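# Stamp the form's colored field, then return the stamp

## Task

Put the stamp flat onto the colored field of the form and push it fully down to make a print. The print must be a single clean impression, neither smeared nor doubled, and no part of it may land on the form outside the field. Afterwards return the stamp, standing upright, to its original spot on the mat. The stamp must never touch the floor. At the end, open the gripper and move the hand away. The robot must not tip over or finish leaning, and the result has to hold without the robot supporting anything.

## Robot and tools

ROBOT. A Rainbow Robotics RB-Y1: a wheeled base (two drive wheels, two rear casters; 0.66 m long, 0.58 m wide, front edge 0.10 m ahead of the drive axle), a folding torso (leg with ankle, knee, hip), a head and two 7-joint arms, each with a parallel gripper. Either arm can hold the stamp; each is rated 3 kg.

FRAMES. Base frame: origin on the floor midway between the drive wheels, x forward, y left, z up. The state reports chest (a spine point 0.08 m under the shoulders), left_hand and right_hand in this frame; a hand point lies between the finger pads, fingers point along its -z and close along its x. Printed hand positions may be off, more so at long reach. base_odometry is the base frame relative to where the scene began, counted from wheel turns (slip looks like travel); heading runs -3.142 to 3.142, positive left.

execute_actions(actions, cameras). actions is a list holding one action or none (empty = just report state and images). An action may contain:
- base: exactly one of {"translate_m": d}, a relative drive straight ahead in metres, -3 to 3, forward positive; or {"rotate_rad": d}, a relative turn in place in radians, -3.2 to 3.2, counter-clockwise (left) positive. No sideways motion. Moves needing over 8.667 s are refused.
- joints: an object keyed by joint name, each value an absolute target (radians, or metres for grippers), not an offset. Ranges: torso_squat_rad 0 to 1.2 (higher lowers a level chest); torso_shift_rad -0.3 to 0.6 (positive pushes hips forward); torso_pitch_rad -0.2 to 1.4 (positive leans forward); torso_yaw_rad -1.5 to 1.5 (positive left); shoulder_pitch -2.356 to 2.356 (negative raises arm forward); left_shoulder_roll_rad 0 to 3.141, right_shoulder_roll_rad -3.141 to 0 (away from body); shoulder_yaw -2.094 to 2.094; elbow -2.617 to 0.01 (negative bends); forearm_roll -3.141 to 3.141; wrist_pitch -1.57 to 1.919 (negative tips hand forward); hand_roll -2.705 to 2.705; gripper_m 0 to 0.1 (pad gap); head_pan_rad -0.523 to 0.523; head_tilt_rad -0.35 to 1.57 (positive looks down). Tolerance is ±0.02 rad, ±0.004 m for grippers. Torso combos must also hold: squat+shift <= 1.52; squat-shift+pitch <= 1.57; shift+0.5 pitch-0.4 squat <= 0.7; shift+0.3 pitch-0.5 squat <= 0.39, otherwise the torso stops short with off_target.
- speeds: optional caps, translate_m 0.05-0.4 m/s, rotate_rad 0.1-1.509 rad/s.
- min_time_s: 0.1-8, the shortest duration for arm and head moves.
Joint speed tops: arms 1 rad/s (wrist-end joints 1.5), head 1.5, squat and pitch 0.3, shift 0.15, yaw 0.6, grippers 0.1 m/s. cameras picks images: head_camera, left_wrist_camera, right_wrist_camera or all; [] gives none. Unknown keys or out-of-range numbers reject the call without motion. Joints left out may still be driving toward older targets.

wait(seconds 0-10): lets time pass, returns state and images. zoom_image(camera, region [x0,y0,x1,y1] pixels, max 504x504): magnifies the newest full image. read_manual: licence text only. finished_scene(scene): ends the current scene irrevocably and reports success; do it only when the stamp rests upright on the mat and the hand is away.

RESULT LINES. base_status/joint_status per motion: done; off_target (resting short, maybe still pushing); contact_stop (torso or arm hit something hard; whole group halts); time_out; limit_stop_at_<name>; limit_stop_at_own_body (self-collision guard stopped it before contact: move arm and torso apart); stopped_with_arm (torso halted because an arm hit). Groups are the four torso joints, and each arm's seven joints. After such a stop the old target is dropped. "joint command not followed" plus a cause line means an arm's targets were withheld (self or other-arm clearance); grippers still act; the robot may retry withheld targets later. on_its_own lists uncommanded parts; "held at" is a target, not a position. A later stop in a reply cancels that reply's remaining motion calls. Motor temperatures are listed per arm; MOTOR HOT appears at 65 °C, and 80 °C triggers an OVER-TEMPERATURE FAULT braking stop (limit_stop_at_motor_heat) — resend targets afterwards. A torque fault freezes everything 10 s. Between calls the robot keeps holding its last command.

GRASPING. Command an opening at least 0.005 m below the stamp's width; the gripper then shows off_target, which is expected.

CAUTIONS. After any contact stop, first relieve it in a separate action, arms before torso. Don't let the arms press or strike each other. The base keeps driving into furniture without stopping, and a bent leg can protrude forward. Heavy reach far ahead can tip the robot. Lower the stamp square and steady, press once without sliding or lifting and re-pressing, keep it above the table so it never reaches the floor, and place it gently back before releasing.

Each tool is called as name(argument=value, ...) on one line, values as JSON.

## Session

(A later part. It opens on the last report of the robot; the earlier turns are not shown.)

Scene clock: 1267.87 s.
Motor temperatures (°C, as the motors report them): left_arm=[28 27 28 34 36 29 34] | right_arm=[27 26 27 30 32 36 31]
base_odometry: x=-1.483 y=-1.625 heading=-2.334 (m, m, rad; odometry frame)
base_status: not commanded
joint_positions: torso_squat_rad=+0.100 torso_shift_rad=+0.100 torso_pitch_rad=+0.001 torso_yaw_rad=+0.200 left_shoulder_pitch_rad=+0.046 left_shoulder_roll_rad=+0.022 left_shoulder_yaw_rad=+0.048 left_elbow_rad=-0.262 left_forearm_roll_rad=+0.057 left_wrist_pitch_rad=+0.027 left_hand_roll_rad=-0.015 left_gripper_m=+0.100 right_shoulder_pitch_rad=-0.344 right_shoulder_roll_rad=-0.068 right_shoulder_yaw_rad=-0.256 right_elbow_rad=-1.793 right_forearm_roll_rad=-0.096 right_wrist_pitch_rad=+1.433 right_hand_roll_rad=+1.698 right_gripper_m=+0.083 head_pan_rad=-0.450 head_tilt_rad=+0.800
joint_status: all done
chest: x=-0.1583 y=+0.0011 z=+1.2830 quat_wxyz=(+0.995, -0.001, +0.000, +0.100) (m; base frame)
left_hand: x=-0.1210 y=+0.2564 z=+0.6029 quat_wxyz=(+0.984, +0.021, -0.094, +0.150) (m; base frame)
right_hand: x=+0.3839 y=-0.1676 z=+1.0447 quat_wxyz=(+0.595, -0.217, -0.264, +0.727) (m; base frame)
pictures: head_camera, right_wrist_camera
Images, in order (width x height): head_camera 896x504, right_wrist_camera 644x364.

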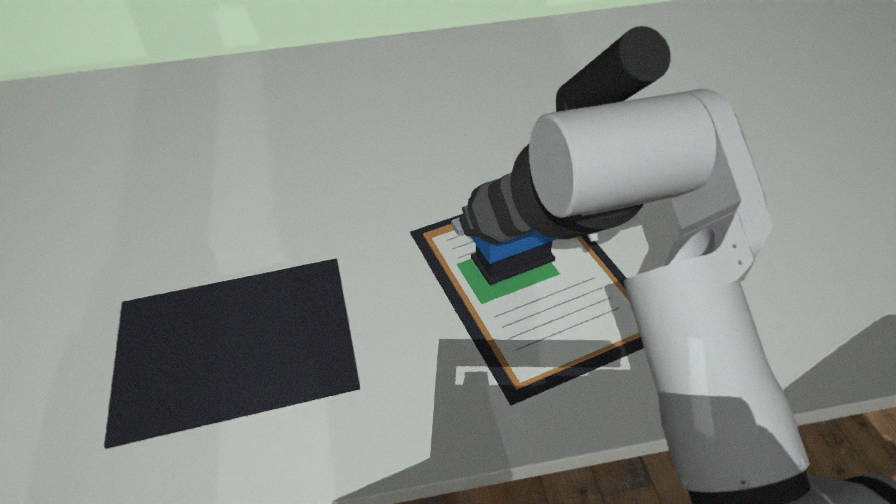

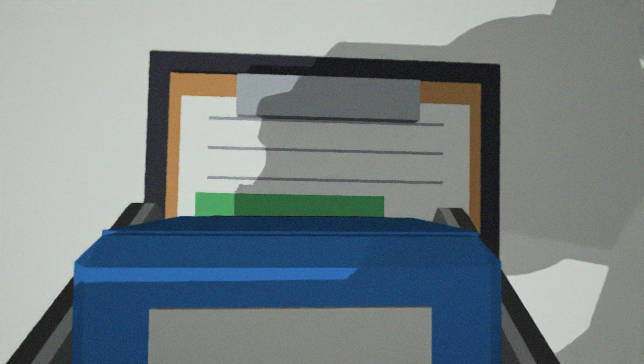

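execute_actions(actions=[{"joints":{"right_shoulder_pitch_rad":-0.333,"right_shoulder_roll_rad":-0.065,"right_shoulder_yaw_rad":-0.253,"right_elbow_rad":-1.779,"right_forearm_roll_rad":-0.096,"right_wrist_pitch_rad":1.408,"right_hand_roll_rad":1.700},"min_time_s":1}], cameras=["head_camera","right_wrist_camera"])

Scene clock: 1325.07 s.
Motor temperatures (°C, as the motors report them): left_arm=[28 27 28 34 36 29 34] | right_arm=[27 26 27 30 32 36 31]
base_odometry: x=-1.483 y=-1.625 heading=-2.334 (m, m, rad; odometry frame)
base_status: not commanded
joint_positions: torso_squat_rad=+0.100 torso_shift_rad=+0.100 torso_pitch_rad=+0.001 torso_yaw_rad=+0.200 left_shoulder_pitch_rad=+0.046 left_shoulder_roll_rad=+0.022 left_shoulder_yaw_rad=+0.048 left_elbow_rad=-0.262 left_forearm_roll_rad=+0.057 left_wrist_pitch_rad=+0.027 left_hand_roll_rad=-0.015 left_gripper_m=+0.100 right_shoulder_pitch_rad=-0.333 right_shoulder_roll_rad=-0.065 right_shoulder_yaw_rad=-0.253 right_elbow_rad=-1.779 right_forearm_roll_rad=-0.096 right_wrist_pitch_rad=+1.408 right_hand_roll_rad=+1.700 right_gripper_m=+0.083 head_pan_rad=-0.450 head_tilt_rad=+0.800
joint_status: all done
chest: x=-0.1583 y=+0.0011 z=+1.2830 quat_wxyz=(+0.995, -0.001, +0.000, +0.100) (m; base frame)
left_hand: x=-0.1210 y=+0.2564 z=+0.6029 quat_wxyz=(+0.984, +0.021, -0.094, +0.150) (m; base frame)
right_hand: x=+0.3839 y=-0.1676 z=+1.0376 quat_wxyz=(+0.595, -0.218, -0.264, +0.727) (m; base frame)
pictures: head_camera, right_wrist_camera
Images, in order (width x height): head_camera 896x504, right_wrist_camera 644x364.

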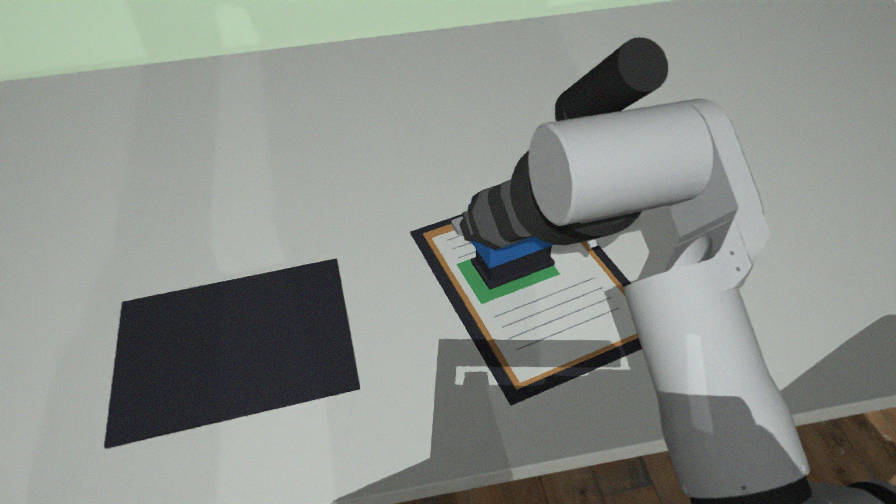

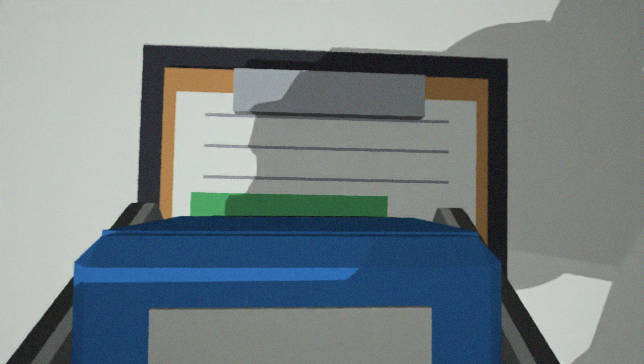

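execute_actions(actions=[])

Scene clock: 1361.00 s.
Motor temperatures (°C, as the motors report them): left_arm=[28 27 28 34 36 29 34] | right_arm=[27 25 27 30 32 36 31]
base_odometry: x=-1.483 y=-1.625 heading=-2.334 (m, m, rad; odometry frame)
base_status: not commanded
joint_positions: torso_squat_rad=+0.100 torso_shift_rad=+0.100 torso_pitch_rad=+0.001 torso_yaw_rad=+0.200 left_shoulder_pitch_rad=+0.046 left_shoulder_roll_rad=+0.022 left_shoulder_yaw_rad=+0.048 left_elbow_rad=-0.262 left_forearm_roll_rad=+0.057 left_wrist_pitch_rad=+0.027 left_hand_roll_rad=-0.015 left_gripper_m=+0.100 right_shoulder_pitch_rad=-0.333 right_shoulder_roll_rad=-0.065 right_shoulder_yaw_rad=-0.253 right_elbow_rad=-1.779 right_forearm_roll_rad=-0.096 right_wrist_pitch_rad=+1.408 right_hand_roll_rad=+1.700 right_gripper_m=+0.083 head_pan_rad=-0.450 head_tilt_rad=+0.800
joint_status: all done
chest: x=-0.1583 y=+0.0011 z=+1.2830 quat_wxyz=(+0.995, -0.001, +0.000, +0.100) (m; base frame)
left_hand: x=-0.1210 y=+0.2564 z=+0.6029 quat_wxyz=(+0.984, +0.021, -0.094, +0.150) (m; base frame)
right_hand: x=+0.3839 y=-0.1676 z=+1.0376 quat_wxyz=(+0.595, -0.218, -0.264, +0.727) (m; base frame)
pictures: head_camera, left_wrist_camera, right_wrist_camera
Images, in order (width x height): head_camera 896x504, left_wrist_camera 644x364, right_wrist_camera 644x364.

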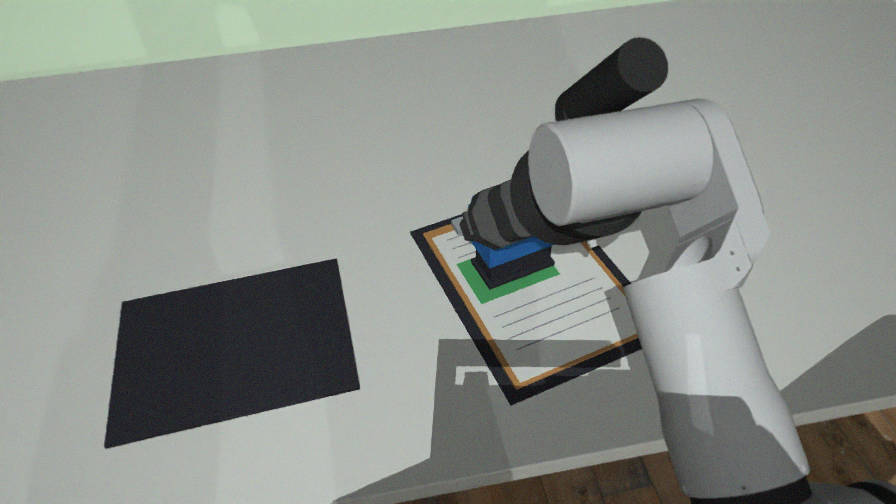

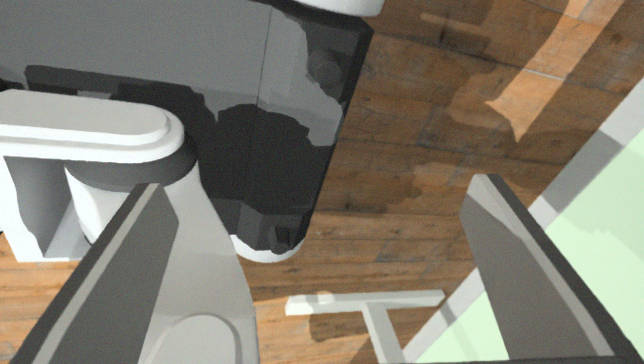

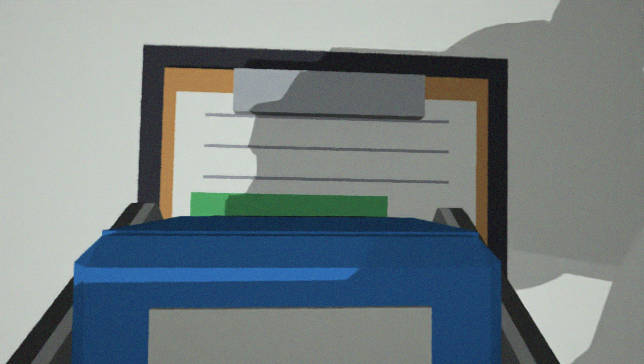

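zoom_image(camera="head_camera", region=[420, 200, 620, 320])

Region (420, 200, 620, 320) of head_camera's 896x504 image, scaled by 2.520, with more detail than that image has; it fills the top 302 rows of this view, and the rest is white.

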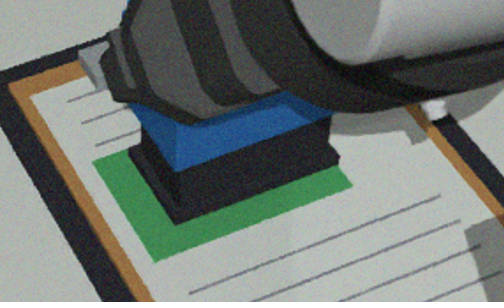

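execute_actions(actions=[{"joints": {"torso_yaw_rad": 0.211}}], cameras=["head_camera"])

zoom_image(camera="head_camera", region=[420, 200, 620, 320])

Scene clock: 1416.97 s.
Motor temperatures (°C, as the motors report them): left_arm=[28 27 28 34 36 29 34] | right_arm=[27 25 27 30 32 36 31]
base_odometry: x=-1.483 y=-1.625 heading=-2.334 (m, m, rad; odometry frame)
base_status: not commanded
joint_positions: torso_squat_rad=+0.100 torso_shift_rad=+0.100 torso_pitch_rad=+0.001 torso_yaw_rad=+0.211 left_shoulder_pitch_rad=+0.046 left_shoulder_roll_rad=+0.022 left_shoulder_yaw_rad=+0.048 left_elbow_rad=-0.262 left_forearm_roll_rad=+0.057 left_wrist_pitch_rad=+0.027 left_hand_roll_rad=-0.015 left_gripper_m=+0.100 right_shoulder_pitch_rad=-0.333 right_shoulder_roll_rad=-0.065 right_shoulder_yaw_rad=-0.253 right_elbow_rad=-1.779 right_forearm_roll_rad=-0.096 right_wrist_pitch_rad=+1.408 right_hand_roll_rad=+1.700 right_gripper_m=+0.083 head_pan_rad=-0.450 head_tilt_rad=+0.800
joint_status: all done
chest: x=-0.1583 y=+0.0011 z=+1.2830 quat_wxyz=(+0.994, -0.001, +0.000, +0.105) (m; base frame)
left_hand: x=-0.1238 y=+0.2568 z=+0.6029 quat_wxyz=(+0.983, +0.022, -0.094, +0.155) (m; base frame)
right_hand: x=+0.3856 y=-0.1616 z=+1.0375 quat_wxyz=(+0.591, -0.216, -0.266, +0.731) (m; base frame)
pictures: head_camera
Images, in order (width x height): head_camera 896x504.

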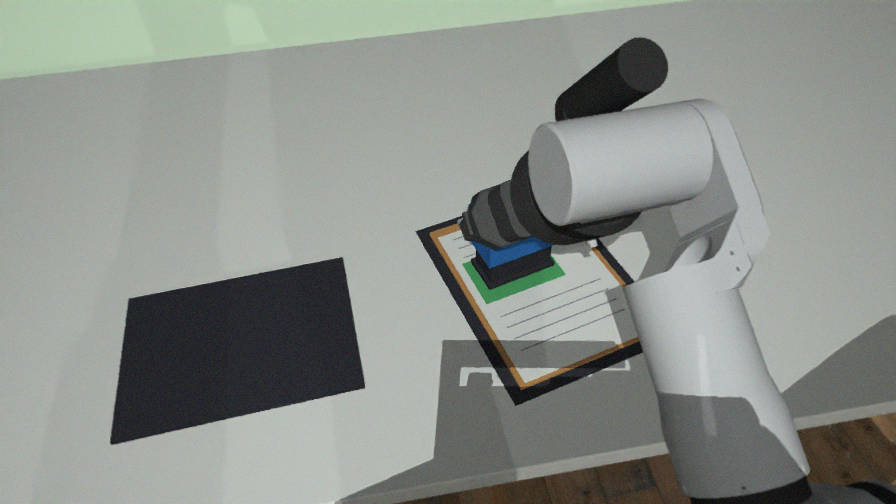

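Region (420, 200, 620, 320) of head_camera's 896x504 image, scaled by 2.520, with more detail than that image has; it fills the top 302 rows of this view, and the rest is white.

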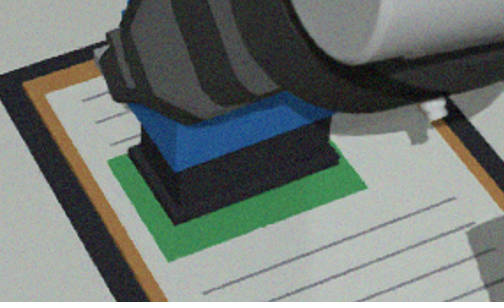

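execute_actions(actions=[{"joints": {"torso_shift_rad": 0.095}}], cameras=[])

execute_actions(actions=[{"joints": {"torso_shift_rad": 0.0985, "torso_squat_rad": 0.29}}], cameras=["head_camera"])

Scene clock: 1430.23 s.
Motor temperatures (°C, as the motors report them): left_arm=[28 27 28 34 36 29 34] | right_arm=[27 25 27 30 32 36 31]
base_odometry: x=-1.483 y=-1.625 heading=-2.334 (m, m, rad; odometry frame)
base_status: not commanded
joint_positions: torso_squat_rad=+0.100 torso_shift_rad=+0.095 torso_pitch_rad=+0.000 torso_yaw_rad=+0.211 left_shoulder_pitch_rad=+0.046 left_shoulder_roll_rad=+0.022 left_shoulder_yaw_rad=+0.048 left_elbow_rad=-0.262 left_forearm_roll_rad=+0.057 left_wrist_pitch_rad=+0.027 left_hand_roll_rad=-0.015 left_gripper_m=+0.100 right_shoulder_pitch_rad=-0.333 right_shoulder_roll_rad=-0.065 right_shoulder_yaw_rad=-0.253 right_elbow_rad=-1.779 right_forearm_roll_rad=-0.096 right_wrist_pitch_rad=+1.408 right_hand_roll_rad=+1.700 right_gripper_m=+0.083 head_pan_rad=-0.450 head_tilt_rad=+0.800
joint_status: all done
chest: x=-0.1618 y=+0.0011 z=+1.2833 quat_wxyz=(+0.994, -0.001, +0.000, +0.105) (m; base frame)
left_hand: x=-0.1272 y=+0.2568 z=+0.6032 quat_wxyz=(+0.983, +0.022, -0.094, +0.155) (m; base frame)
right_hand: x=+0.3822 y=-0.1616 z=+1.0379 quat_wxyz=(+0.591, -0.216, -0.266, +0.731) (m; base frame)
pictures: none
No camera images: the call's "cameras" was empty. Leave "cameras" out to get every camera's image.

Scene clock: 1431.67 s.
Motor temperatures (°C, as the motors report them): left_arm=[28 27 28 34 36 29 34] | right_arm=[27 25 27 30 32 36 31]
base_odometry: x=-1.483 y=-1.625 heading=-2.334 (m, m, rad; odometry frame)
base_status: not commanded
joint_positions: torso_squat_rad=+0.290 torso_shift_rad=+0.098 torso_pitch_rad=+0.000 torso_yaw_rad=+0.211 left_shoulder_pitch_rad=+0.046 left_shoulder_roll_rad=+0.022 left_shoulder_yaw_rad=+0.048 left_elbow_rad=-0.262 left_forearm_roll_rad=+0.057 left_wrist_pitch_rad=+0.027 left_hand_roll_rad=-0.015 left_gripper_m=+0.100 right_shoulder_pitch_rad=-0.334 right_shoulder_roll_rad=-0.065 right_shoulder_yaw_rad=-0.253 right_elbow_rad=-1.780 right_forearm_roll_rad=-0.096 right_wrist_pitch_rad=+1.408 right_hand_roll_rad=+1.700 right_gripper_m=+0.083 head_pan_rad=-0.450 head_tilt_rad=+0.800
joint_status: all done
chest: x=-0.1621 y=+0.0011 z=+1.2575 quat_wxyz=(+0.994, -0.001, +0.000, +0.105) (m; base frame)
left_hand: x=-0.1273 y=+0.2567 z=+0.5774 quat_wxyz=(+0.983, +0.022, -0.094, +0.155) (m; base frame)
right_hand: x=+0.3823 y=-0.1613 z=+1.0130 quat_wxyz=(+0.590, -0.217, -0.266, +0.730) (m; base frame)
pictures: head_camera
Images, in order (width x height): head_camera 896x504.

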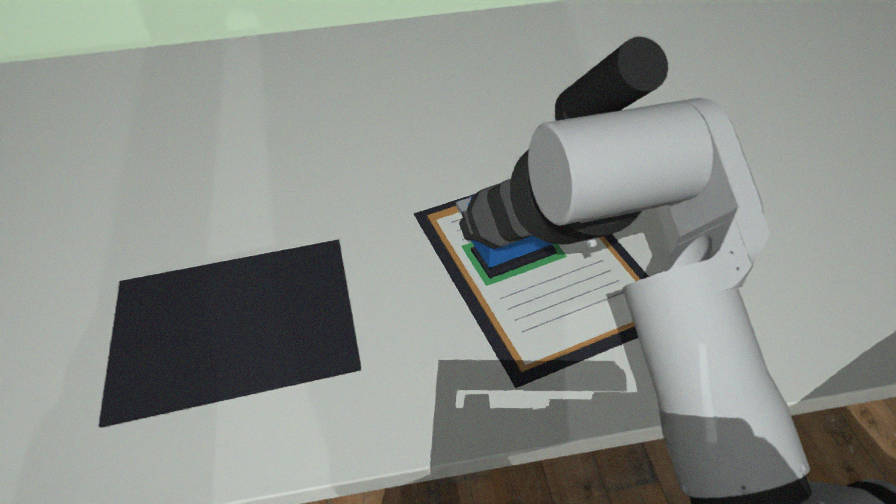

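zoom_image(camera="head_camera", region=[420, 190, 620, 310])

Region (420, 190, 620, 310) of head_camera's 896x504 image, scaled by 2.520, with more detail than that image has; it fills the top 302 rows of this view, and the rest is white.

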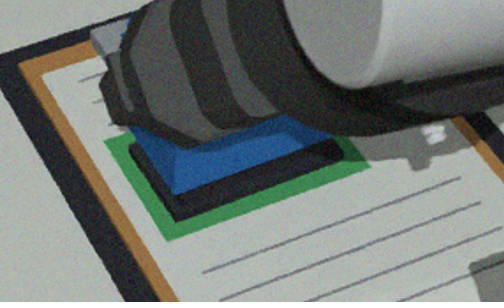

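execute_actions(actions=[{"joints": {"torso_shift_rad": 0.0995, "torso_squat_rad": 0.32}}], cameras=["head_camera"])

zoom_image(camera="head_camera", region=[420, 190, 620, 310])

Scene clock: 1448.80 s.
Motor temperatures (°C, as the motors report them): left_arm=[28 27 28 34 36 29 34] | right_arm=[27 25 27 30 32 36 31]
base_odometry: x=-1.483 y=-1.625 heading=-2.334 (m, m, rad; odometry frame)
base_status: not commanded
joint_positions: torso_squat_rad=+0.320 torso_shift_rad=+0.099 torso_pitch_rad=+0.000 torso_yaw_rad=+0.211 left_shoulder_pitch_rad=+0.046 left_shoulder_roll_rad=+0.022 left_shoulder_yaw_rad=+0.048 left_elbow_rad=-0.262 left_forearm_roll_rad=+0.057 left_wrist_pitch_rad=+0.027 left_hand_roll_rad=-0.015 left_gripper_m=+0.100 right_shoulder_pitch_rad=-0.334 right_shoulder_roll_rad=-0.065 right_shoulder_yaw_rad=-0.253 right_elbow_rad=-1.780 right_forearm_roll_rad=-0.096 right_wrist_pitch_rad=+1.408 right_hand_roll_rad=+1.700 right_gripper_m=+0.083 head_pan_rad=-0.450 head_tilt_rad=+0.800
joint_status: all done
chest: x=-0.1621 y=+0.0010 z=+1.2511 quat_wxyz=(+0.994, -0.001, +0.000, +0.105) (m; base frame)
left_hand: x=-0.1272 y=+0.2567 z=+0.5710 quat_wxyz=(+0.983, +0.022, -0.094, +0.155) (m; base frame)
right_hand: x=+0.3823 y=-0.1613 z=+1.0067 quat_wxyz=(+0.590, -0.217, -0.266, +0.730) (m; base frame)
pictures: head_camera
Images, in order (width x height): head_camera 896x504.

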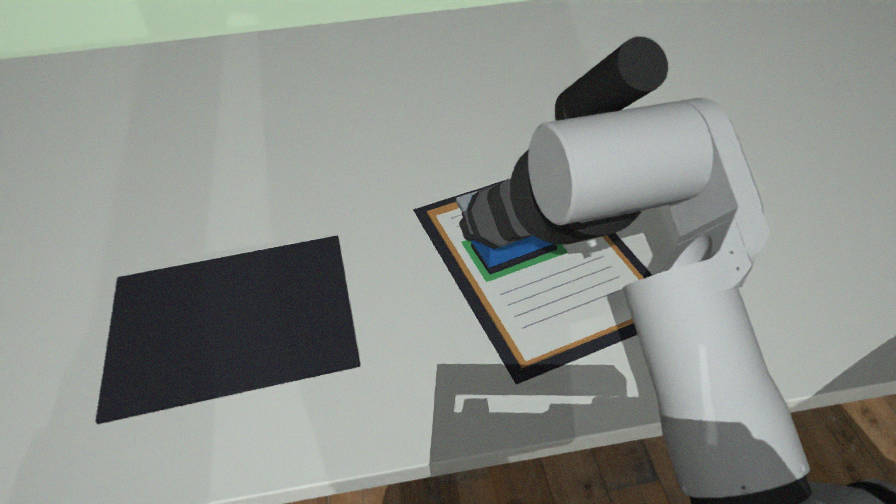

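Region (420, 190, 620, 310) of head_camera's 896x504 image, scaled by 2.520, with more detail than that image has; it fills the top 302 rows of this view, and the rest is white.

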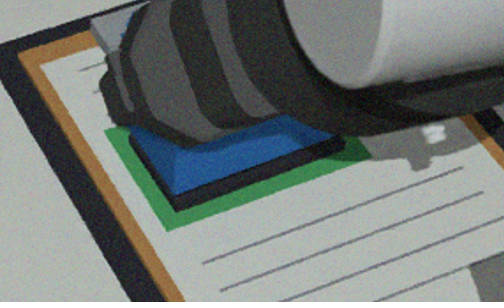

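execute_actions(actions=[{"joints": {"torso_shift_rad": 0.1, "torso_squat_rad": 0.34}}], cameras=["head_camera"])

zoom_image(camera="head_camera", region=[420, 190, 620, 310])

Scene clock: 1455.50 s.
Motor temperatures (°C, as the motors report them): left_arm=[28 27 28 34 36 29 34] | right_arm=[27 25 27 30 32 36 31]
base_odometry: x=-1.483 y=-1.625 heading=-2.334 (m, m, rad; odometry frame)
base_status: not commanded
joint_positions: torso_squat_rad=+0.340 torso_shift_rad=+0.100 torso_pitch_rad=+0.000 torso_yaw_rad=+0.211 left_shoulder_pitch_rad=+0.046 left_shoulder_roll_rad=+0.022 left_shoulder_yaw_rad=+0.048 left_elbow_rad=-0.262 left_forearm_roll_rad=+0.057 left_wrist_pitch_rad=+0.027 left_hand_roll_rad=-0.015 left_gripper_m=+0.100 right_shoulder_pitch_rad=-0.335 right_shoulder_roll_rad=-0.065 right_shoulder_yaw_rad=-0.253 right_elbow_rad=-1.781 right_forearm_roll_rad=-0.096 right_wrist_pitch_rad=+1.408 right_hand_roll_rad=+1.700 right_gripper_m=+0.083 head_pan_rad=-0.450 head_tilt_rad=+0.800
joint_status: all done
chest: x=-0.1625 y=+0.0011 z=+1.2466 quat_wxyz=(+0.994, -0.001, +0.000, +0.105) (m; base frame)
left_hand: x=-0.1273 y=+0.2567 z=+0.5665 quat_wxyz=(+0.983, +0.022, -0.094, +0.155) (m; base frame)
right_hand: x=+0.3824 y=-0.1611 z=+1.0032 quat_wxyz=(+0.590, -0.218, -0.267, +0.730) (m; base frame)
pictures: head_camera
Images, in order (width x height): head_camera 896x504.

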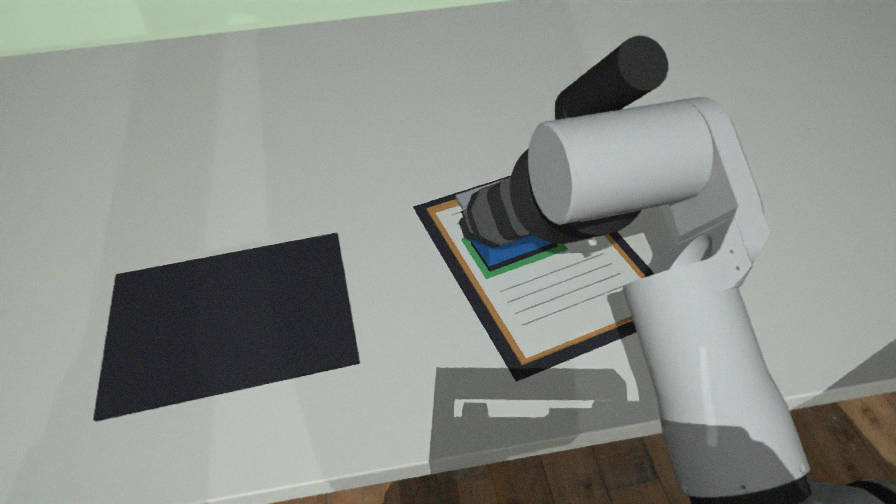

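Region (420, 190, 620, 310) of head_camera's 896x504 image, scaled by 2.520, with more detail than that image has; it fills the top 302 rows of this view, and the rest is white.

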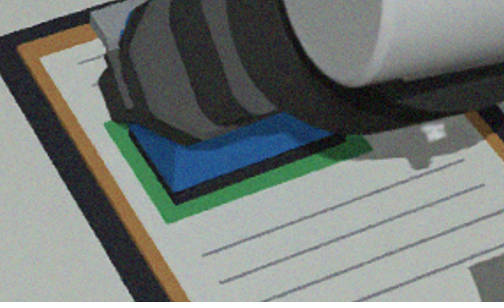

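execute_actions(actions=[{"joints": {"torso_shift_rad": 0.0945, "torso_squat_rad": 0.0}}], cameras=[])

execute_actions(actions=[{"joints": {"right_shoulder_pitch_rad": -0.40}}], cameras=[])

execute_actions(actions=[{"joints": {"torso_yaw_rad": 0.72, "torso_shift_rad": 0.05, "right_shoulder_pitch_rad": -0.6297, "right_shoulder_roll_rad": -0.0293, "right_shoulder_yaw_rad": -0.154, "right_elbow_rad": -1.4685, "right_forearm_roll_rad": 0.4702, "right_wrist_pitch_rad": 1.528, "right_hand_roll_rad": 0.9023, "head_pan_rad": -0.5}, "min_time_s": 1.5}], cameras=["head_camera", "right_wrist_camera"])

Scene clock: 1516.63 s.
Motor temperatures (°C, as the motors report them): left_arm=[28 27 28 34 36 29 34] | right_arm=[26 25 27 29 32 36 31]
base_odometry: x=-1.483 y=-1.625 heading=-2.334 (m, m, rad; odometry frame)
base_status: not commanded
joint_positions: torso_squat_rad=+0.000 torso_shift_rad=+0.095 torso_pitch_rad=+0.001 torso_yaw_rad=+0.211 left_shoulder_pitch_rad=+0.046 left_shoulder_roll_rad=+0.022 left_shoulder_yaw_rad=+0.048 left_elbow_rad=-0.262 left_forearm_roll_rad=+0.057 left_wrist_pitch_rad=+0.027 left_hand_roll_rad=-0.015 left_gripper_m=+0.100 right_shoulder_pitch_rad=-0.333 right_shoulder_roll_rad=-0.065 right_shoulder_yaw_rad=-0.253 right_elbow_rad=-1.779 right_forearm_roll_rad=-0.096 right_wrist_pitch_rad=+1.408 right_hand_roll_rad=+1.700 right_gripper_m=+0.083 head_pan_rad=-0.450 head_tilt_rad=+0.800
joint_status: all done
chest: x=-0.1617 y=+0.0011 z=+1.2868 quat_wxyz=(+0.994, -0.001, +0.000, +0.105) (m; base frame)
left_hand: x=-0.1273 y=+0.2567 z=+0.6067 quat_wxyz=(+0.983, +0.022, -0.094, +0.155) (m; base frame)
right_hand: x=+0.3822 y=-0.1615 z=+1.0414 quat_wxyz=(+0.591, -0.216, -0.266, +0.731) (m; base frame)
pictures: none
No camera images: the call's "cameras" was empty. Leave "cameras" out to get every camera's image.

Scene clock: 1517.37 s.
Motor temperatures (°C, as the motors report them): left_arm=[28 27 28 34 36 29 34] | right_arm=[26 25 27 29 32 36 31]
base_odometry: x=-1.483 y=-1.625 heading=-2.334 (m, m, rad; odometry frame)
base_status: not commanded
joint_positions: torso_squat_rad=+0.000 torso_shift_rad=+0.095 torso_pitch_rad=+0.001 torso_yaw_rad=+0.211 left_shoulder_pitch_rad=+0.046 left_shoulder_roll_rad=+0.022 left_shoulder_yaw_rad=+0.048 left_elbow_rad=-0.262 left_forearm_roll_rad=+0.057 left_wrist_pitch_rad=+0.027 left_hand_roll_rad=-0.015 left_gripper_m=+0.100 right_shoulder_pitch_rad=-0.400 right_shoulder_roll_rad=-0.065 right_shoulder_yaw_rad=-0.253 right_elbow_rad=-1.779 right_forearm_roll_rad=-0.096 right_wrist_pitch_rad=+1.408 right_hand_roll_rad=+1.700 right_gripper_m=+0.083 head_pan_rad=-0.450 head_tilt_rad=+0.800
joint_status: all done
chest: x=-0.1617 y=+0.0011 z=+1.2868 quat_wxyz=(+0.994, -0.001, +0.000, +0.105) (m; base frame)
left_hand: x=-0.1273 y=+0.2567 z=+0.6067 quat_wxyz=(+0.983, +0.022, -0.094, +0.155) (m; base frame)
right_hand: x=+0.3999 y=-0.1457 z=+1.0733 quat_wxyz=(+0.575, -0.231, -0.291, +0.729) (m; base frame)
pictures: none
No camera images: the call's "cameras" was empty. Leave "cameras" out to get every camera's image.

Scene clock: 1519.17 s.
Motor temperatures (°C, as the motors report them): left_arm=[28 27 28 34 36 29 34] | right_arm=[26 25 27 29 32 36 31]
base_odometry: x=-1.483 y=-1.625 heading=-2.334 (m, m, rad; odometry frame)
base_status: not commanded
joint_positions: torso_squat_rad=+0.000 torso_shift_rad=+0.050 torso_pitch_rad=+0.000 torso_yaw_rad=+0.720 left_shoulder_pitch_rad=+0.046 left_shoulder_roll_rad=+0.022 left_shoulder_yaw_rad=+0.048 left_elbow_rad=-0.262 left_forearm_roll_rad=+0.057 left_wrist_pitch_rad=+0.027 left_hand_roll_rad=-0.015 left_gripper_m=+0.100 right_shoulder_pitch_rad=-0.629 right_shoulder_roll_rad=-0.029 right_shoulder_yaw_rad=-0.154 right_elbow_rad=-1.468 right_forearm_roll_rad=+0.470 right_wrist_pitch_rad=+1.528 right_hand_roll_rad=+0.902 right_gripper_m=+0.083 head_pan_rad=-0.500 head_tilt_rad=+0.800
joint_status: all done
chest: x=-0.1929 y=+0.0011 z=+1.2891 quat_wxyz=(+0.936, -0.001, +0.000, +0.352) (m; base frame)
left_hand: x=-0.2878 y=+0.2412 z=+0.6090 quat_wxyz=(+0.912, +0.045, -0.085, +0.398) (m; base frame)
right_hand: x=+0.4000 y=+0.1306 z=+1.0745 quat_wxyz=(+0.664, -0.243, -0.242, +0.664) (m; base frame)
pictures: head_camera, right_wrist_camera
Images, in order (width x height): head_camera 896x504, right_wrist_camera 644x364.

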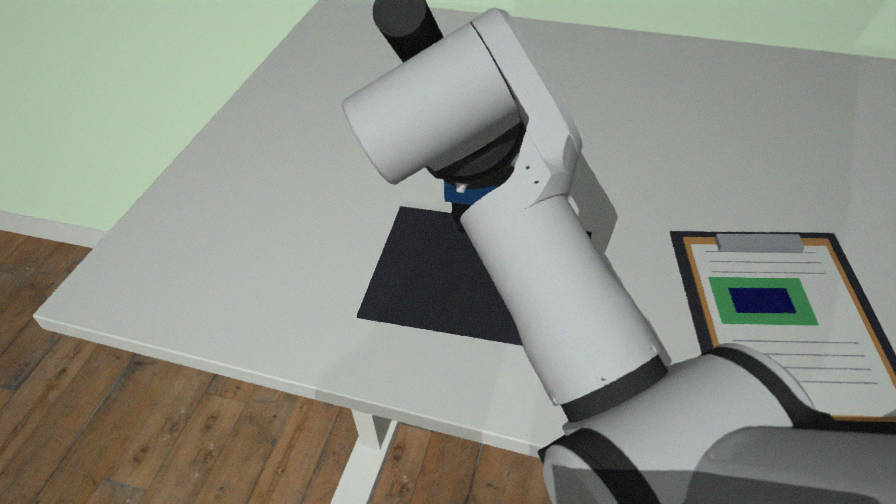

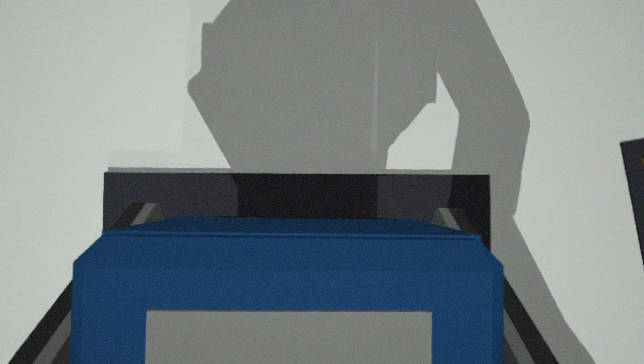

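execute_actions(actions=[{"joints": {"torso_shift_rad": 0.0532, "torso_squat_rad": 0.346}}], cameras=["head_camera", "right_wrist_camera"])

Scene clock: 1527.53 s.
Motor temperatures (°C, as the motors report them): left_arm=[28 27 28 34 36 29 34] | right_arm=[27 25 27 29 32 36 31]
base_odometry: x=-1.483 y=-1.625 heading=-2.334 (m, m, rad; odometry frame)
base_status: not commanded
joint_positions: torso_squat_rad=+0.346 torso_shift_rad=+0.053 torso_pitch_rad=+0.000 torso_yaw_rad=+0.720 left_shoulder_pitch_rad=+0.046 left_shoulder_roll_rad=+0.022 left_shoulder_yaw_rad=+0.048 left_elbow_rad=-0.262 left_forearm_roll_rad=+0.057 left_wrist_pitch_rad=+0.027 left_hand_roll_rad=-0.015 left_gripper_m=+0.100 right_shoulder_pitch_rad=-0.629 right_shoulder_roll_rad=-0.029 right_shoulder_yaw_rad=-0.154 right_elbow_rad=-1.468 right_forearm_roll_rad=+0.470 right_wrist_pitch_rad=+1.528 right_hand_roll_rad=+0.902 right_gripper_m=+0.083 head_pan_rad=-0.500 head_tilt_rad=+0.800
joint_status: all done
chest: x=-0.1929 y=+0.0010 z=+1.2475 quat_wxyz=(+0.936, -0.001, +0.000, +0.352) (m; base frame)
left_hand: x=-0.2878 y=+0.2412 z=+0.5675 quat_wxyz=(+0.912, +0.045, -0.085, +0.398) (m; base frame)
right_hand: x=+0.4000 y=+0.1305 z=+1.0330 quat_wxyz=(+0.664, -0.243, -0.242, +0.664) (m; base frame)
pictures: head_camera, right_wrist_camera
Images, in order (width x height): head_camera 896x504, right_wrist_camera 644x364.

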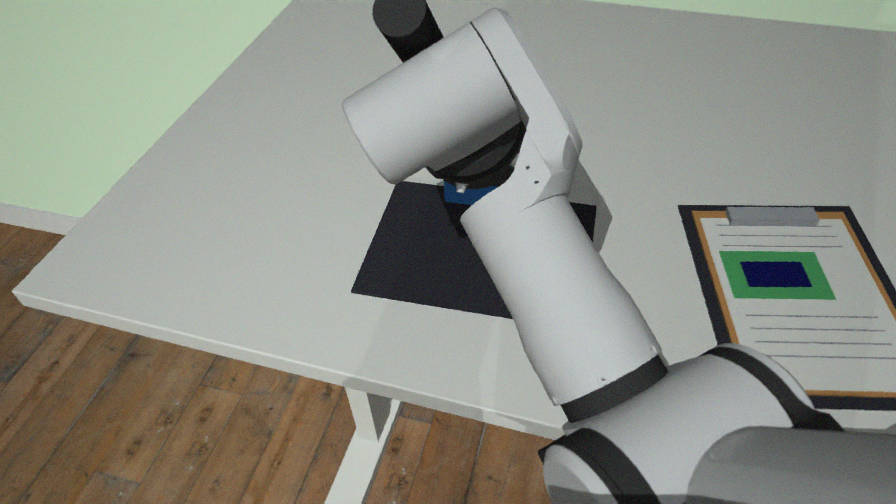

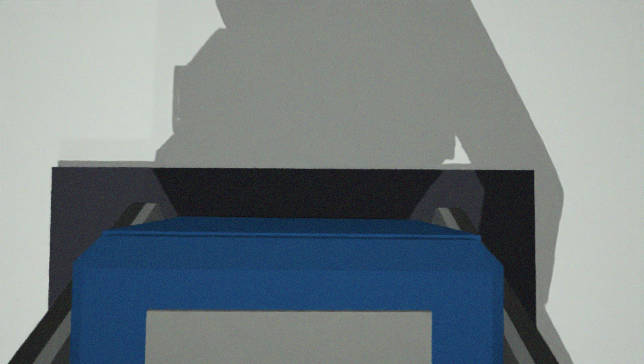

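execute_actions(actions=[{"joints": {"torso_shift_rad": 0.0534, "torso_squat_rad": 0.36}}], cameras=[])

execute_actions(actions=[{"joints": {"right_gripper_m": 0.1}}], cameras=["right_wrist_camera"])

Scene clock: 1533.13 s.
Motor temperatures (°C, as the motors report them): left_arm=[28 27 28 34 36 29 34] | right_arm=[27 25 27 30 32 36 31]
base_odometry: x=-1.483 y=-1.625 heading=-2.334 (m, m, rad; odometry frame)
base_status: not commanded
joint_positions: torso_squat_rad=+0.360 torso_shift_rad=+0.053 torso_pitch_rad=+0.000 torso_yaw_rad=+0.720 left_shoulder_pitch_rad=+0.046 left_shoulder_roll_rad=+0.022 left_shoulder_yaw_rad=+0.048 left_elbow_rad=-0.262 left_forearm_roll_rad=+0.057 left_wrist_pitch_rad=+0.027 left_hand_roll_rad=-0.015 left_gripper_m=+0.100 right_shoulder_pitch_rad=-0.629 right_shoulder_roll_rad=-0.029 right_shoulder_yaw_rad=-0.154 right_elbow_rad=-1.468 right_forearm_roll_rad=+0.470 right_wrist_pitch_rad=+1.528 right_hand_roll_rad=+0.902 right_gripper_m=+0.083 head_pan_rad=-0.500 head_tilt_rad=+0.800
joint_status: all done
chest: x=-0.1929 y=+0.0010 z=+1.2441 quat_wxyz=(+0.936, -0.001, +0.000, +0.352) (m; base frame)
left_hand: x=-0.2878 y=+0.2412 z=+0.5641 quat_wxyz=(+0.912, +0.045, -0.085, +0.398) (m; base frame)
right_hand: x=+0.4000 y=+0.1305 z=+1.0296 quat_wxyz=(+0.664, -0.243, -0.242, +0.664) (m; base frame)
pictures: none
No camera images: the call's "cameras" was empty. Leave "cameras" out to get every camera's image.

Scene clock: 1534.13 s.
Motor temperatures (°C, as the motors report them): left_arm=[28 27 28 34 36 29 34] | right_arm=[27 25 27 30 32 36 31]
base_odometry: x=-1.483 y=-1.625 heading=-2.334 (m, m, rad; odometry frame)
base_status: not commanded
joint_positions: torso_squat_rad=+0.360 torso_shift_rad=+0.053 torso_pitch_rad=+0.000 torso_yaw_rad=+0.720 left_shoulder_pitch_rad=+0.046 left_shoulder_roll_rad=+0.022 left_shoulder_yaw_rad=+0.048 left_elbow_rad=-0.262 left_forearm_roll_rad=+0.057 left_wrist_pitch_rad=+0.027 left_hand_roll_rad=-0.015 left_gripper_m=+0.100 right_shoulder_pitch_rad=-0.629 right_shoulder_roll_rad=-0.029 right_shoulder_yaw_rad=-0.154 right_elbow_rad=-1.468 right_forearm_roll_rad=+0.470 right_wrist_pitch_rad=+1.528 right_hand_roll_rad=+0.902 right_gripper_m=+0.100 head_pan_rad=-0.500 head_tilt_rad=+0.800
joint_status: all done
chest: x=-0.1929 y=+0.0010 z=+1.2441 quat_wxyz=(+0.936, -0.001, +0.000, +0.352) (m; base frame)
left_hand: x=-0.2878 y=+0.2412 z=+0.5641 quat_wxyz=(+0.912, +0.045, -0.085, +0.398) (m; base frame)
right_hand: x=+0.4000 y=+0.1305 z=+1.0296 quat_wxyz=(+0.664, -0.243, -0.242, +0.664) (m; base frame)
pictures: right_wrist_camera
Images, in order (width x height): right_wrist_camera 644x364.

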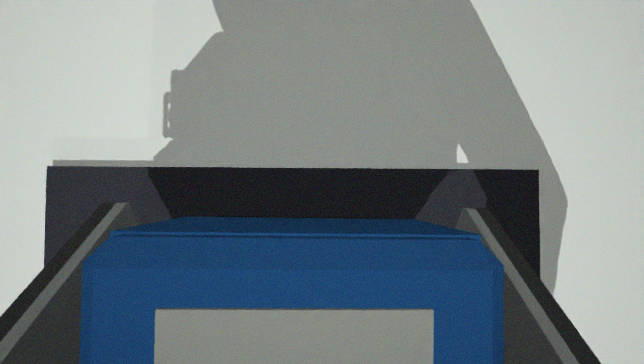

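execute_actions(actions=[{"joints": {"torso_shift_rad": 0.05, "torso_squat_rad": 0.0}}], cameras=["head_camera", "right_wrist_camera"])

Scene clock: 1540.13 s.
Motor temperatures (°C, as the motors report them): left_arm=[28 27 28 34 36 29 34] | right_arm=[27 25 27 30 32 36 31]
base_odometry: x=-1.483 y=-1.625 heading=-2.334 (m, m, rad; odometry frame)
base_status: not commanded
joint_positions: torso_squat_rad=+0.000 torso_shift_rad=+0.050 torso_pitch_rad=+0.001 torso_yaw_rad=+0.720 left_shoulder_pitch_rad=+0.046 left_shoulder_roll_rad=+0.022 left_shoulder_yaw_rad=+0.048 left_elbow_rad=-0.262 left_forearm_roll_rad=+0.057 left_wrist_pitch_rad=+0.027 left_hand_roll_rad=-0.015 left_gripper_m=+0.100 right_shoulder_pitch_rad=-0.630 right_shoulder_roll_rad=-0.029 right_shoulder_yaw_rad=-0.154 right_elbow_rad=-1.468 right_forearm_roll_rad=+0.470 right_wrist_pitch_rad=+1.528 right_hand_roll_rad=+0.902 right_gripper_m=+0.100 head_pan_rad=-0.500 head_tilt_rad=+0.800
joint_status: all done
chest: x=-0.1928 y=+0.0011 z=+1.2890 quat_wxyz=(+0.936, -0.001, +0.001, +0.352) (m; base frame)
left_hand: x=-0.2878 y=+0.2412 z=+0.6091 quat_wxyz=(+0.912, +0.045, -0.085, +0.398) (m; base frame)
right_hand: x=+0.4000 y=+0.1306 z=+1.0744 quat_wxyz=(+0.664, -0.243, -0.242, +0.664) (m; base frame)
pictures: head_camera, right_wrist_camera
Images, in order (width x height): head_camera 896x504, right_wrist_camera 644x364.

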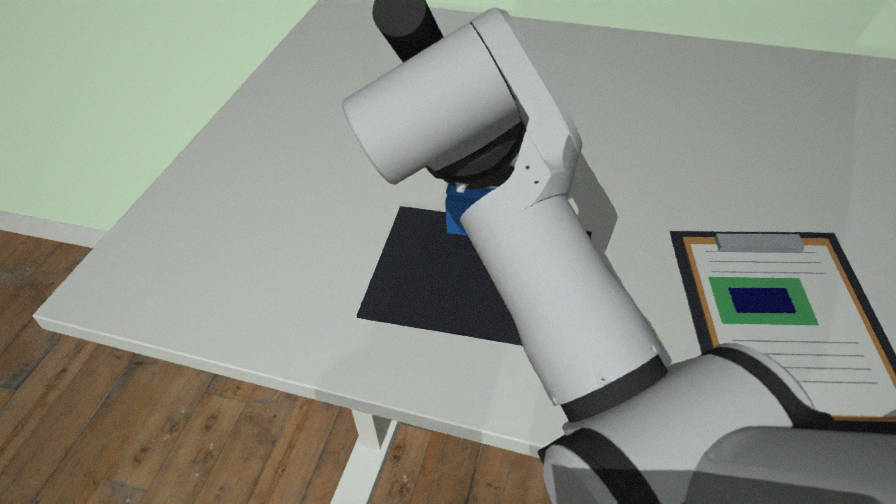

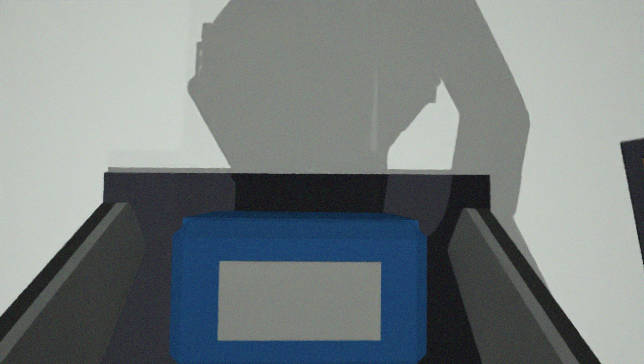

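execute_actions(actions=[{"joints": {"right_shoulder_pitch_rad": -0.80}}], cameras=[])

execute_actions(actions=[{"joints": {"right_shoulder_pitch_rad": -0.3, "right_elbow_rad": -2.2, "right_wrist_pitch_rad": 1.0, "right_forearm_roll_rad": 0, "right_shoulder_yaw_rad": 0, "right_hand_roll_rad": 0, "torso_yaw_rad": 0.3}}], cameras=["head_camera"])

Scene clock: 1550.67 s.
Motor temperatures (°C, as the motors report them): left_arm=[28 27 28 34 36 29 34] | right_arm=[27 25 27 30 32 36 31]
base_odometry: x=-1.483 y=-1.625 heading=-2.334 (m, m, rad; odometry frame)
base_status: not commanded
joint_positions: torso_squat_rad=+0.000 torso_shift_rad=+0.050 torso_pitch_rad=+0.001 torso_yaw_rad=+0.720 left_shoulder_pitch_rad=+0.046 left_shoulder_roll_rad=+0.022 left_shoulder_yaw_rad=+0.048 left_elbow_rad=-0.262 left_forearm_roll_rad=+0.057 left_wrist_pitch_rad=+0.027 left_hand_roll_rad=-0.015 left_gripper_m=+0.100 right_shoulder_pitch_rad=-0.800 right_shoulder_roll_rad=-0.029 right_shoulder_yaw_rad=-0.154 right_elbow_rad=-1.469 right_forearm_roll_rad=+0.470 right_wrist_pitch_rad=+1.528 right_hand_roll_rad=+0.902 right_gripper_m=+0.100 head_pan_rad=-0.500 head_tilt_rad=+0.800
joint_status: all done
chest: x=-0.1928 y=+0.0011 z=+1.2891 quat_wxyz=(+0.936, -0.001, +0.001, +0.352) (m; base frame)
left_hand: x=-0.2878 y=+0.2412 z=+0.6090 quat_wxyz=(+0.912, +0.045, -0.085, +0.398) (m; base frame)
right_hand: x=+0.4114 y=+0.1838 z=+1.1634 quat_wxyz=(+0.641, -0.240, -0.323, +0.654) (m; base frame)
pictures: none
No camera images: the call's "cameras" was empty. Leave "cameras" out to get every camera's image.

Scene clock: 1552.17 s.
Motor temperatures (°C, as the motors report them): left_arm=[28 27 28 34 36 29 34] | right_arm=[27 25 27 30 32 36 31]
base_odometry: x=-1.483 y=-1.625 heading=-2.334 (m, m, rad; odometry frame)
base_status: not commanded
joint_positions: torso_squat_rad=+0.000 torso_shift_rad=+0.050 torso_pitch_rad=+0.001 torso_yaw_rad=+0.300 left_shoulder_pitch_rad=+0.046 left_shoulder_roll_rad=+0.022 left_shoulder_yaw_rad=+0.048 left_elbow_rad=-0.262 left_forearm_roll_rad=+0.057 left_wrist_pitch_rad=+0.027 left_hand_roll_rad=-0.015 left_gripper_m=+0.100 right_shoulder_pitch_rad=-0.300 right_shoulder_roll_rad=-0.029 right_shoulder_yaw_rad=+0.000 right_elbow_rad=-2.200 right_forearm_roll_rad=+0.000 right_wrist_pitch_rad=+1.000 right_hand_roll_rad=+0.000 right_gripper_m=+0.100 head_pan_rad=-0.500 head_tilt_rad=+0.800
joint_status: all done
chest: x=-0.1929 y=+0.0011 z=+1.2891 quat_wxyz=(+0.989, -0.001, +0.000, +0.149) (m; base frame)
left_hand: x=-0.1813 y=+0.2588 z=+0.6090 quat_wxyz=(+0.975, +0.026, -0.093, +0.199) (m; base frame)
right_hand: x=+0.3519 y=-0.0146 z=+1.2751 quat_wxyz=(+0.721, +0.116, -0.665, +0.159) (m; base frame)
pictures: head_camera
Images, in order (width x height): head_camera 896x504.

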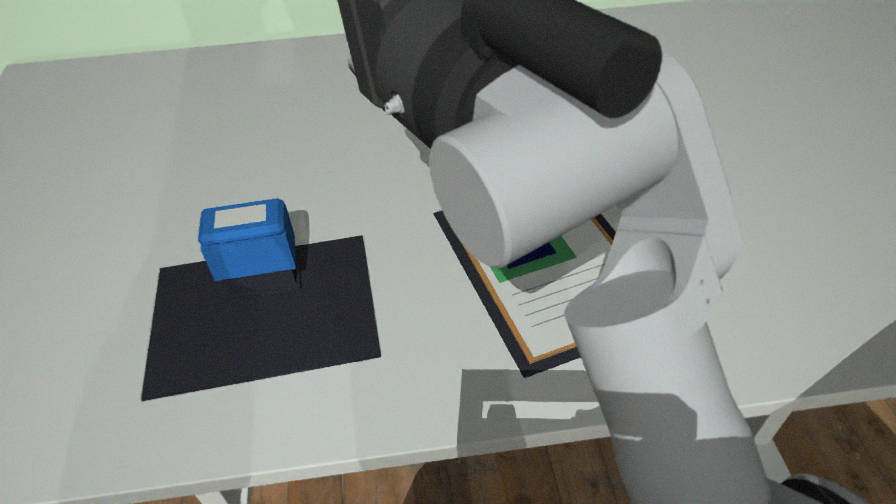

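zoom_image(camera="head_camera", region=[130, 180, 400, 410])

Region (130, 180, 400, 410) of head_camera's 896x504 image, scaled by 1.867, with more detail than that image has; it fills the top 429 rows of this view, and the rest is white.

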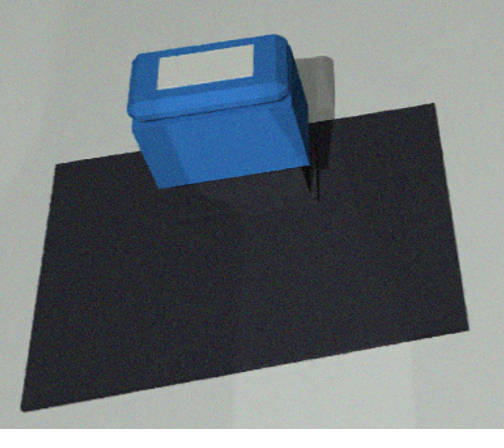

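execute_actions(actions=[{"joints": {"torso_yaw_rad": 0.72, "torso_shift_rad": 0.05, "right_shoulder_pitch_rad": -0.80, "right_shoulder_roll_rad": -0.0293, "right_shoulder_yaw_rad": -0.154, "right_elbow_rad": -1.4685, "right_forearm_roll_rad": 0.4702, "right_wrist_pitch_rad": 1.528, "right_hand_roll_rad": 0.9023}}], cameras=[])

execute_actions(actions=[{"joints": {"right_shoulder_pitch_rad": -0.6297}}], cameras=["right_wrist_camera"])

Scene clock: 1599.80 s.
Motor temperatures (°C, as the motors report them): left_arm=[28 27 28 34 36 29 34] | right_arm=[27 25 27 30 32 36 31]
base_odometry: x=-1.483 y=-1.625 heading=-2.334 (m, m, rad; odometry frame)
base_status: not commanded
joint_positions: torso_squat_rad=+0.000 torso_shift_rad=+0.050 torso_pitch_rad=+0.001 torso_yaw_rad=+0.720 left_shoulder_pitch_rad=+0.046 left_shoulder_roll_rad=+0.022 left_shoulder_yaw_rad=+0.048 left_elbow_rad=-0.262 left_forearm_roll_rad=+0.057 left_wrist_pitch_rad=+0.027 left_hand_roll_rad=-0.015 left_gripper_m=+0.100 right_shoulder_pitch_rad=-0.800 right_shoulder_roll_rad=-0.029 right_shoulder_yaw_rad=-0.154 right_elbow_rad=-1.469 right_forearm_roll_rad=+0.470 right_wrist_pitch_rad=+1.528 right_hand_roll_rad=+0.902 right_gripper_m=+0.100 head_pan_rad=-0.500 head_tilt_rad=+0.800
joint_status: all done
chest: x=-0.1929 y=+0.0011 z=+1.2891 quat_wxyz=(+0.936, -0.001, +0.001, +0.352) (m; base frame)
left_hand: x=-0.2878 y=+0.2412 z=+0.6090 quat_wxyz=(+0.912, +0.045, -0.085, +0.398) (m; base frame)
right_hand: x=+0.4112 y=+0.1840 z=+1.1633 quat_wxyz=(+0.640, -0.240, -0.323, +0.654) (m; base frame)
pictures: none
No camera images: the call's "cameras" was empty. Leave "cameras" out to get every camera's image.

Scene clock: 1600.57 s.
Motor temperatures (°C, as the motors report them): left_arm=[28 27 28 34 36 29 34] | right_arm=[27 25 27 30 32 36 31]
base_odometry: x=-1.483 y=-1.625 heading=-2.334 (m, m, rad; odometry frame)
base_status: not commanded
joint_positions: torso_squat_rad=+0.000 torso_shift_rad=+0.050 torso_pitch_rad=+0.001 torso_yaw_rad=+0.720 left_shoulder_pitch_rad=+0.046 left_shoulder_roll_rad=+0.022 left_shoulder_yaw_rad=+0.048 left_elbow_rad=-0.262 left_forearm_roll_rad=+0.057 left_wrist_pitch_rad=+0.027 left_hand_roll_rad=-0.015 left_gripper_m=+0.100 right_shoulder_pitch_rad=-0.630 right_shoulder_roll_rad=-0.029 right_shoulder_yaw_rad=-0.154 right_elbow_rad=-1.468 right_forearm_roll_rad=+0.470 right_wrist_pitch_rad=+1.528 right_hand_roll_rad=+0.902 right_gripper_m=+0.100 head_pan_rad=-0.500 head_tilt_rad=+0.800
joint_status: all done
chest: x=-0.1929 y=+0.0011 z=+1.2891 quat_wxyz=(+0.936, -0.001, +0.001, +0.352) (m; base frame)
left_hand: x=-0.2878 y=+0.2412 z=+0.6090 quat_wxyz=(+0.912, +0.045, -0.085, +0.398) (m; base frame)
right_hand: x=+0.3999 y=+0.1308 z=+1.0745 quat_wxyz=(+0.664, -0.243, -0.242, +0.665) (m; base frame)
pictures: right_wrist_camera
Images, in order (width x height): right_wrist_camera 644x364.

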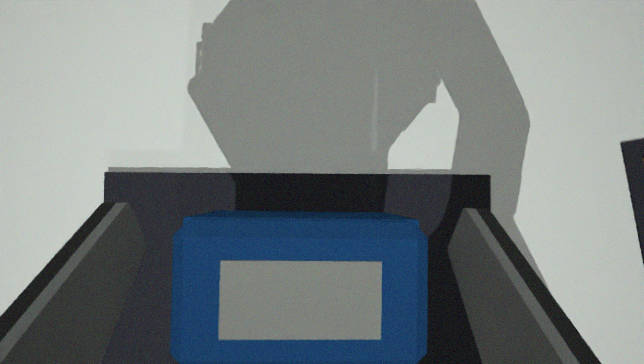

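Same view as before; the stamp is undisturbed. Descend and regrip.

execute_actions(actions=[{"joints": {"torso_shift_rad": 0.0534, "torso_squat_rad": 0.36}}], cameras=[])

execute_actions(actions=[{"joints": {"right_gripper_m": 0.05}}], cameras=["right_wrist_camera"])

Scene clock: 1606.83 s.
Motor temperatures (°C, as the motors report them): left_arm=[28 27 28 34 36 29 34] | right_arm=[27 25 27 30 32 36 31]
base_odometry: x=-1.483 y=-1.625 heading=-2.334 (m, m, rad; odometry frame)
base_status: not commanded
joint_positions: torso_squat_rad=+0.360 torso_shift_rad=+0.053 torso_pitch_rad=+0.000 torso_yaw_rad=+0.720 left_shoulder_pitch_rad=+0.046 left_shoulder_roll_rad=+0.022 left_shoulder_yaw_rad=+0.048 left_elbow_rad=-0.262 left_forearm_roll_rad=+0.057 left_wrist_pitch_rad=+0.027 left_hand_roll_rad=-0.015 left_gripper_m=+0.100 right_shoulder_pitch_rad=-0.630 right_shoulder_roll_rad=-0.029 right_shoulder_yaw_rad=-0.154 right_elbow_rad=-1.468 right_forearm_roll_rad=+0.470 right_wrist_pitch_rad=+1.528 right_hand_roll_rad=+0.902 right_gripper_m=+0.100 head_pan_rad=-0.500 head_tilt_rad=+0.800
joint_status: all done
chest: x=-0.1929 y=+0.0011 z=+1.2441 quat_wxyz=(+0.936, -0.001, +0.000, +0.352) (m; base frame)
left_hand: x=-0.2878 y=+0.2412 z=+0.5641 quat_wxyz=(+0.912, +0.045, -0.085, +0.398) (m; base frame)
right_hand: x=+0.3998 y=+0.1308 z=+1.0296 quat_wxyz=(+0.664, -0.243, -0.242, +0.665) (m; base frame)
pictures: none
No camera images: the call's "cameras" was empty. Leave "cameras" out to get every camera's image.

Scene clock: 1607.83 s.
Motor temperatures (°C, as the motors report them): left_arm=[28 27 28 34 36 29 34] | right_arm=[27 25 27 30 32 36 31]
base_odometry: x=-1.483 y=-1.625 heading=-2.334 (m, m, rad; odometry frame)
base_status: not commanded
joint_positions: torso_squat_rad=+0.360 torso_shift_rad=+0.053 torso_pitch_rad=+0.000 torso_yaw_rad=+0.720 left_shoulder_pitch_rad=+0.046 left_shoulder_roll_rad=+0.022 left_shoulder_yaw_rad=+0.048 left_elbow_rad=-0.262 left_forearm_roll_rad=+0.057 left_wrist_pitch_rad=+0.027 left_hand_roll_rad=-0.015 left_gripper_m=+0.100 right_shoulder_pitch_rad=-0.630 right_shoulder_roll_rad=-0.029 right_shoulder_yaw_rad=-0.154 right_elbow_rad=-1.468 right_forearm_roll_rad=+0.470 right_wrist_pitch_rad=+1.528 right_hand_roll_rad=+0.902 right_gripper_m=+0.083 head_pan_rad=-0.500 head_tilt_rad=+0.800
joint_status: right_gripper_m off_target (ended at +0.083, target +0.050)
chest: x=-0.1929 y=+0.0011 z=+1.2441 quat_wxyz=(+0.936, -0.001, +0.000, +0.352) (m; base frame)
left_hand: x=-0.2878 y=+0.2412 z=+0.5641 quat_wxyz=(+0.912, +0.045, -0.085, +0.398) (m; base frame)
right_hand: x=+0.3998 y=+0.1308 z=+1.0297 quat_wxyz=(+0.664, -0.243, -0.242, +0.665) (m; base frame)
pictures: right_wrist_camera
Images, in order (width x height): right_wrist_camera 644x364.

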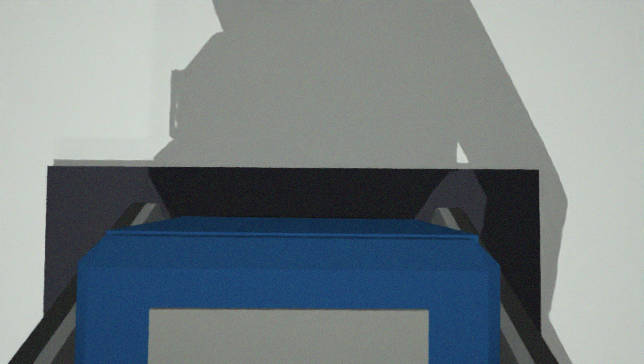

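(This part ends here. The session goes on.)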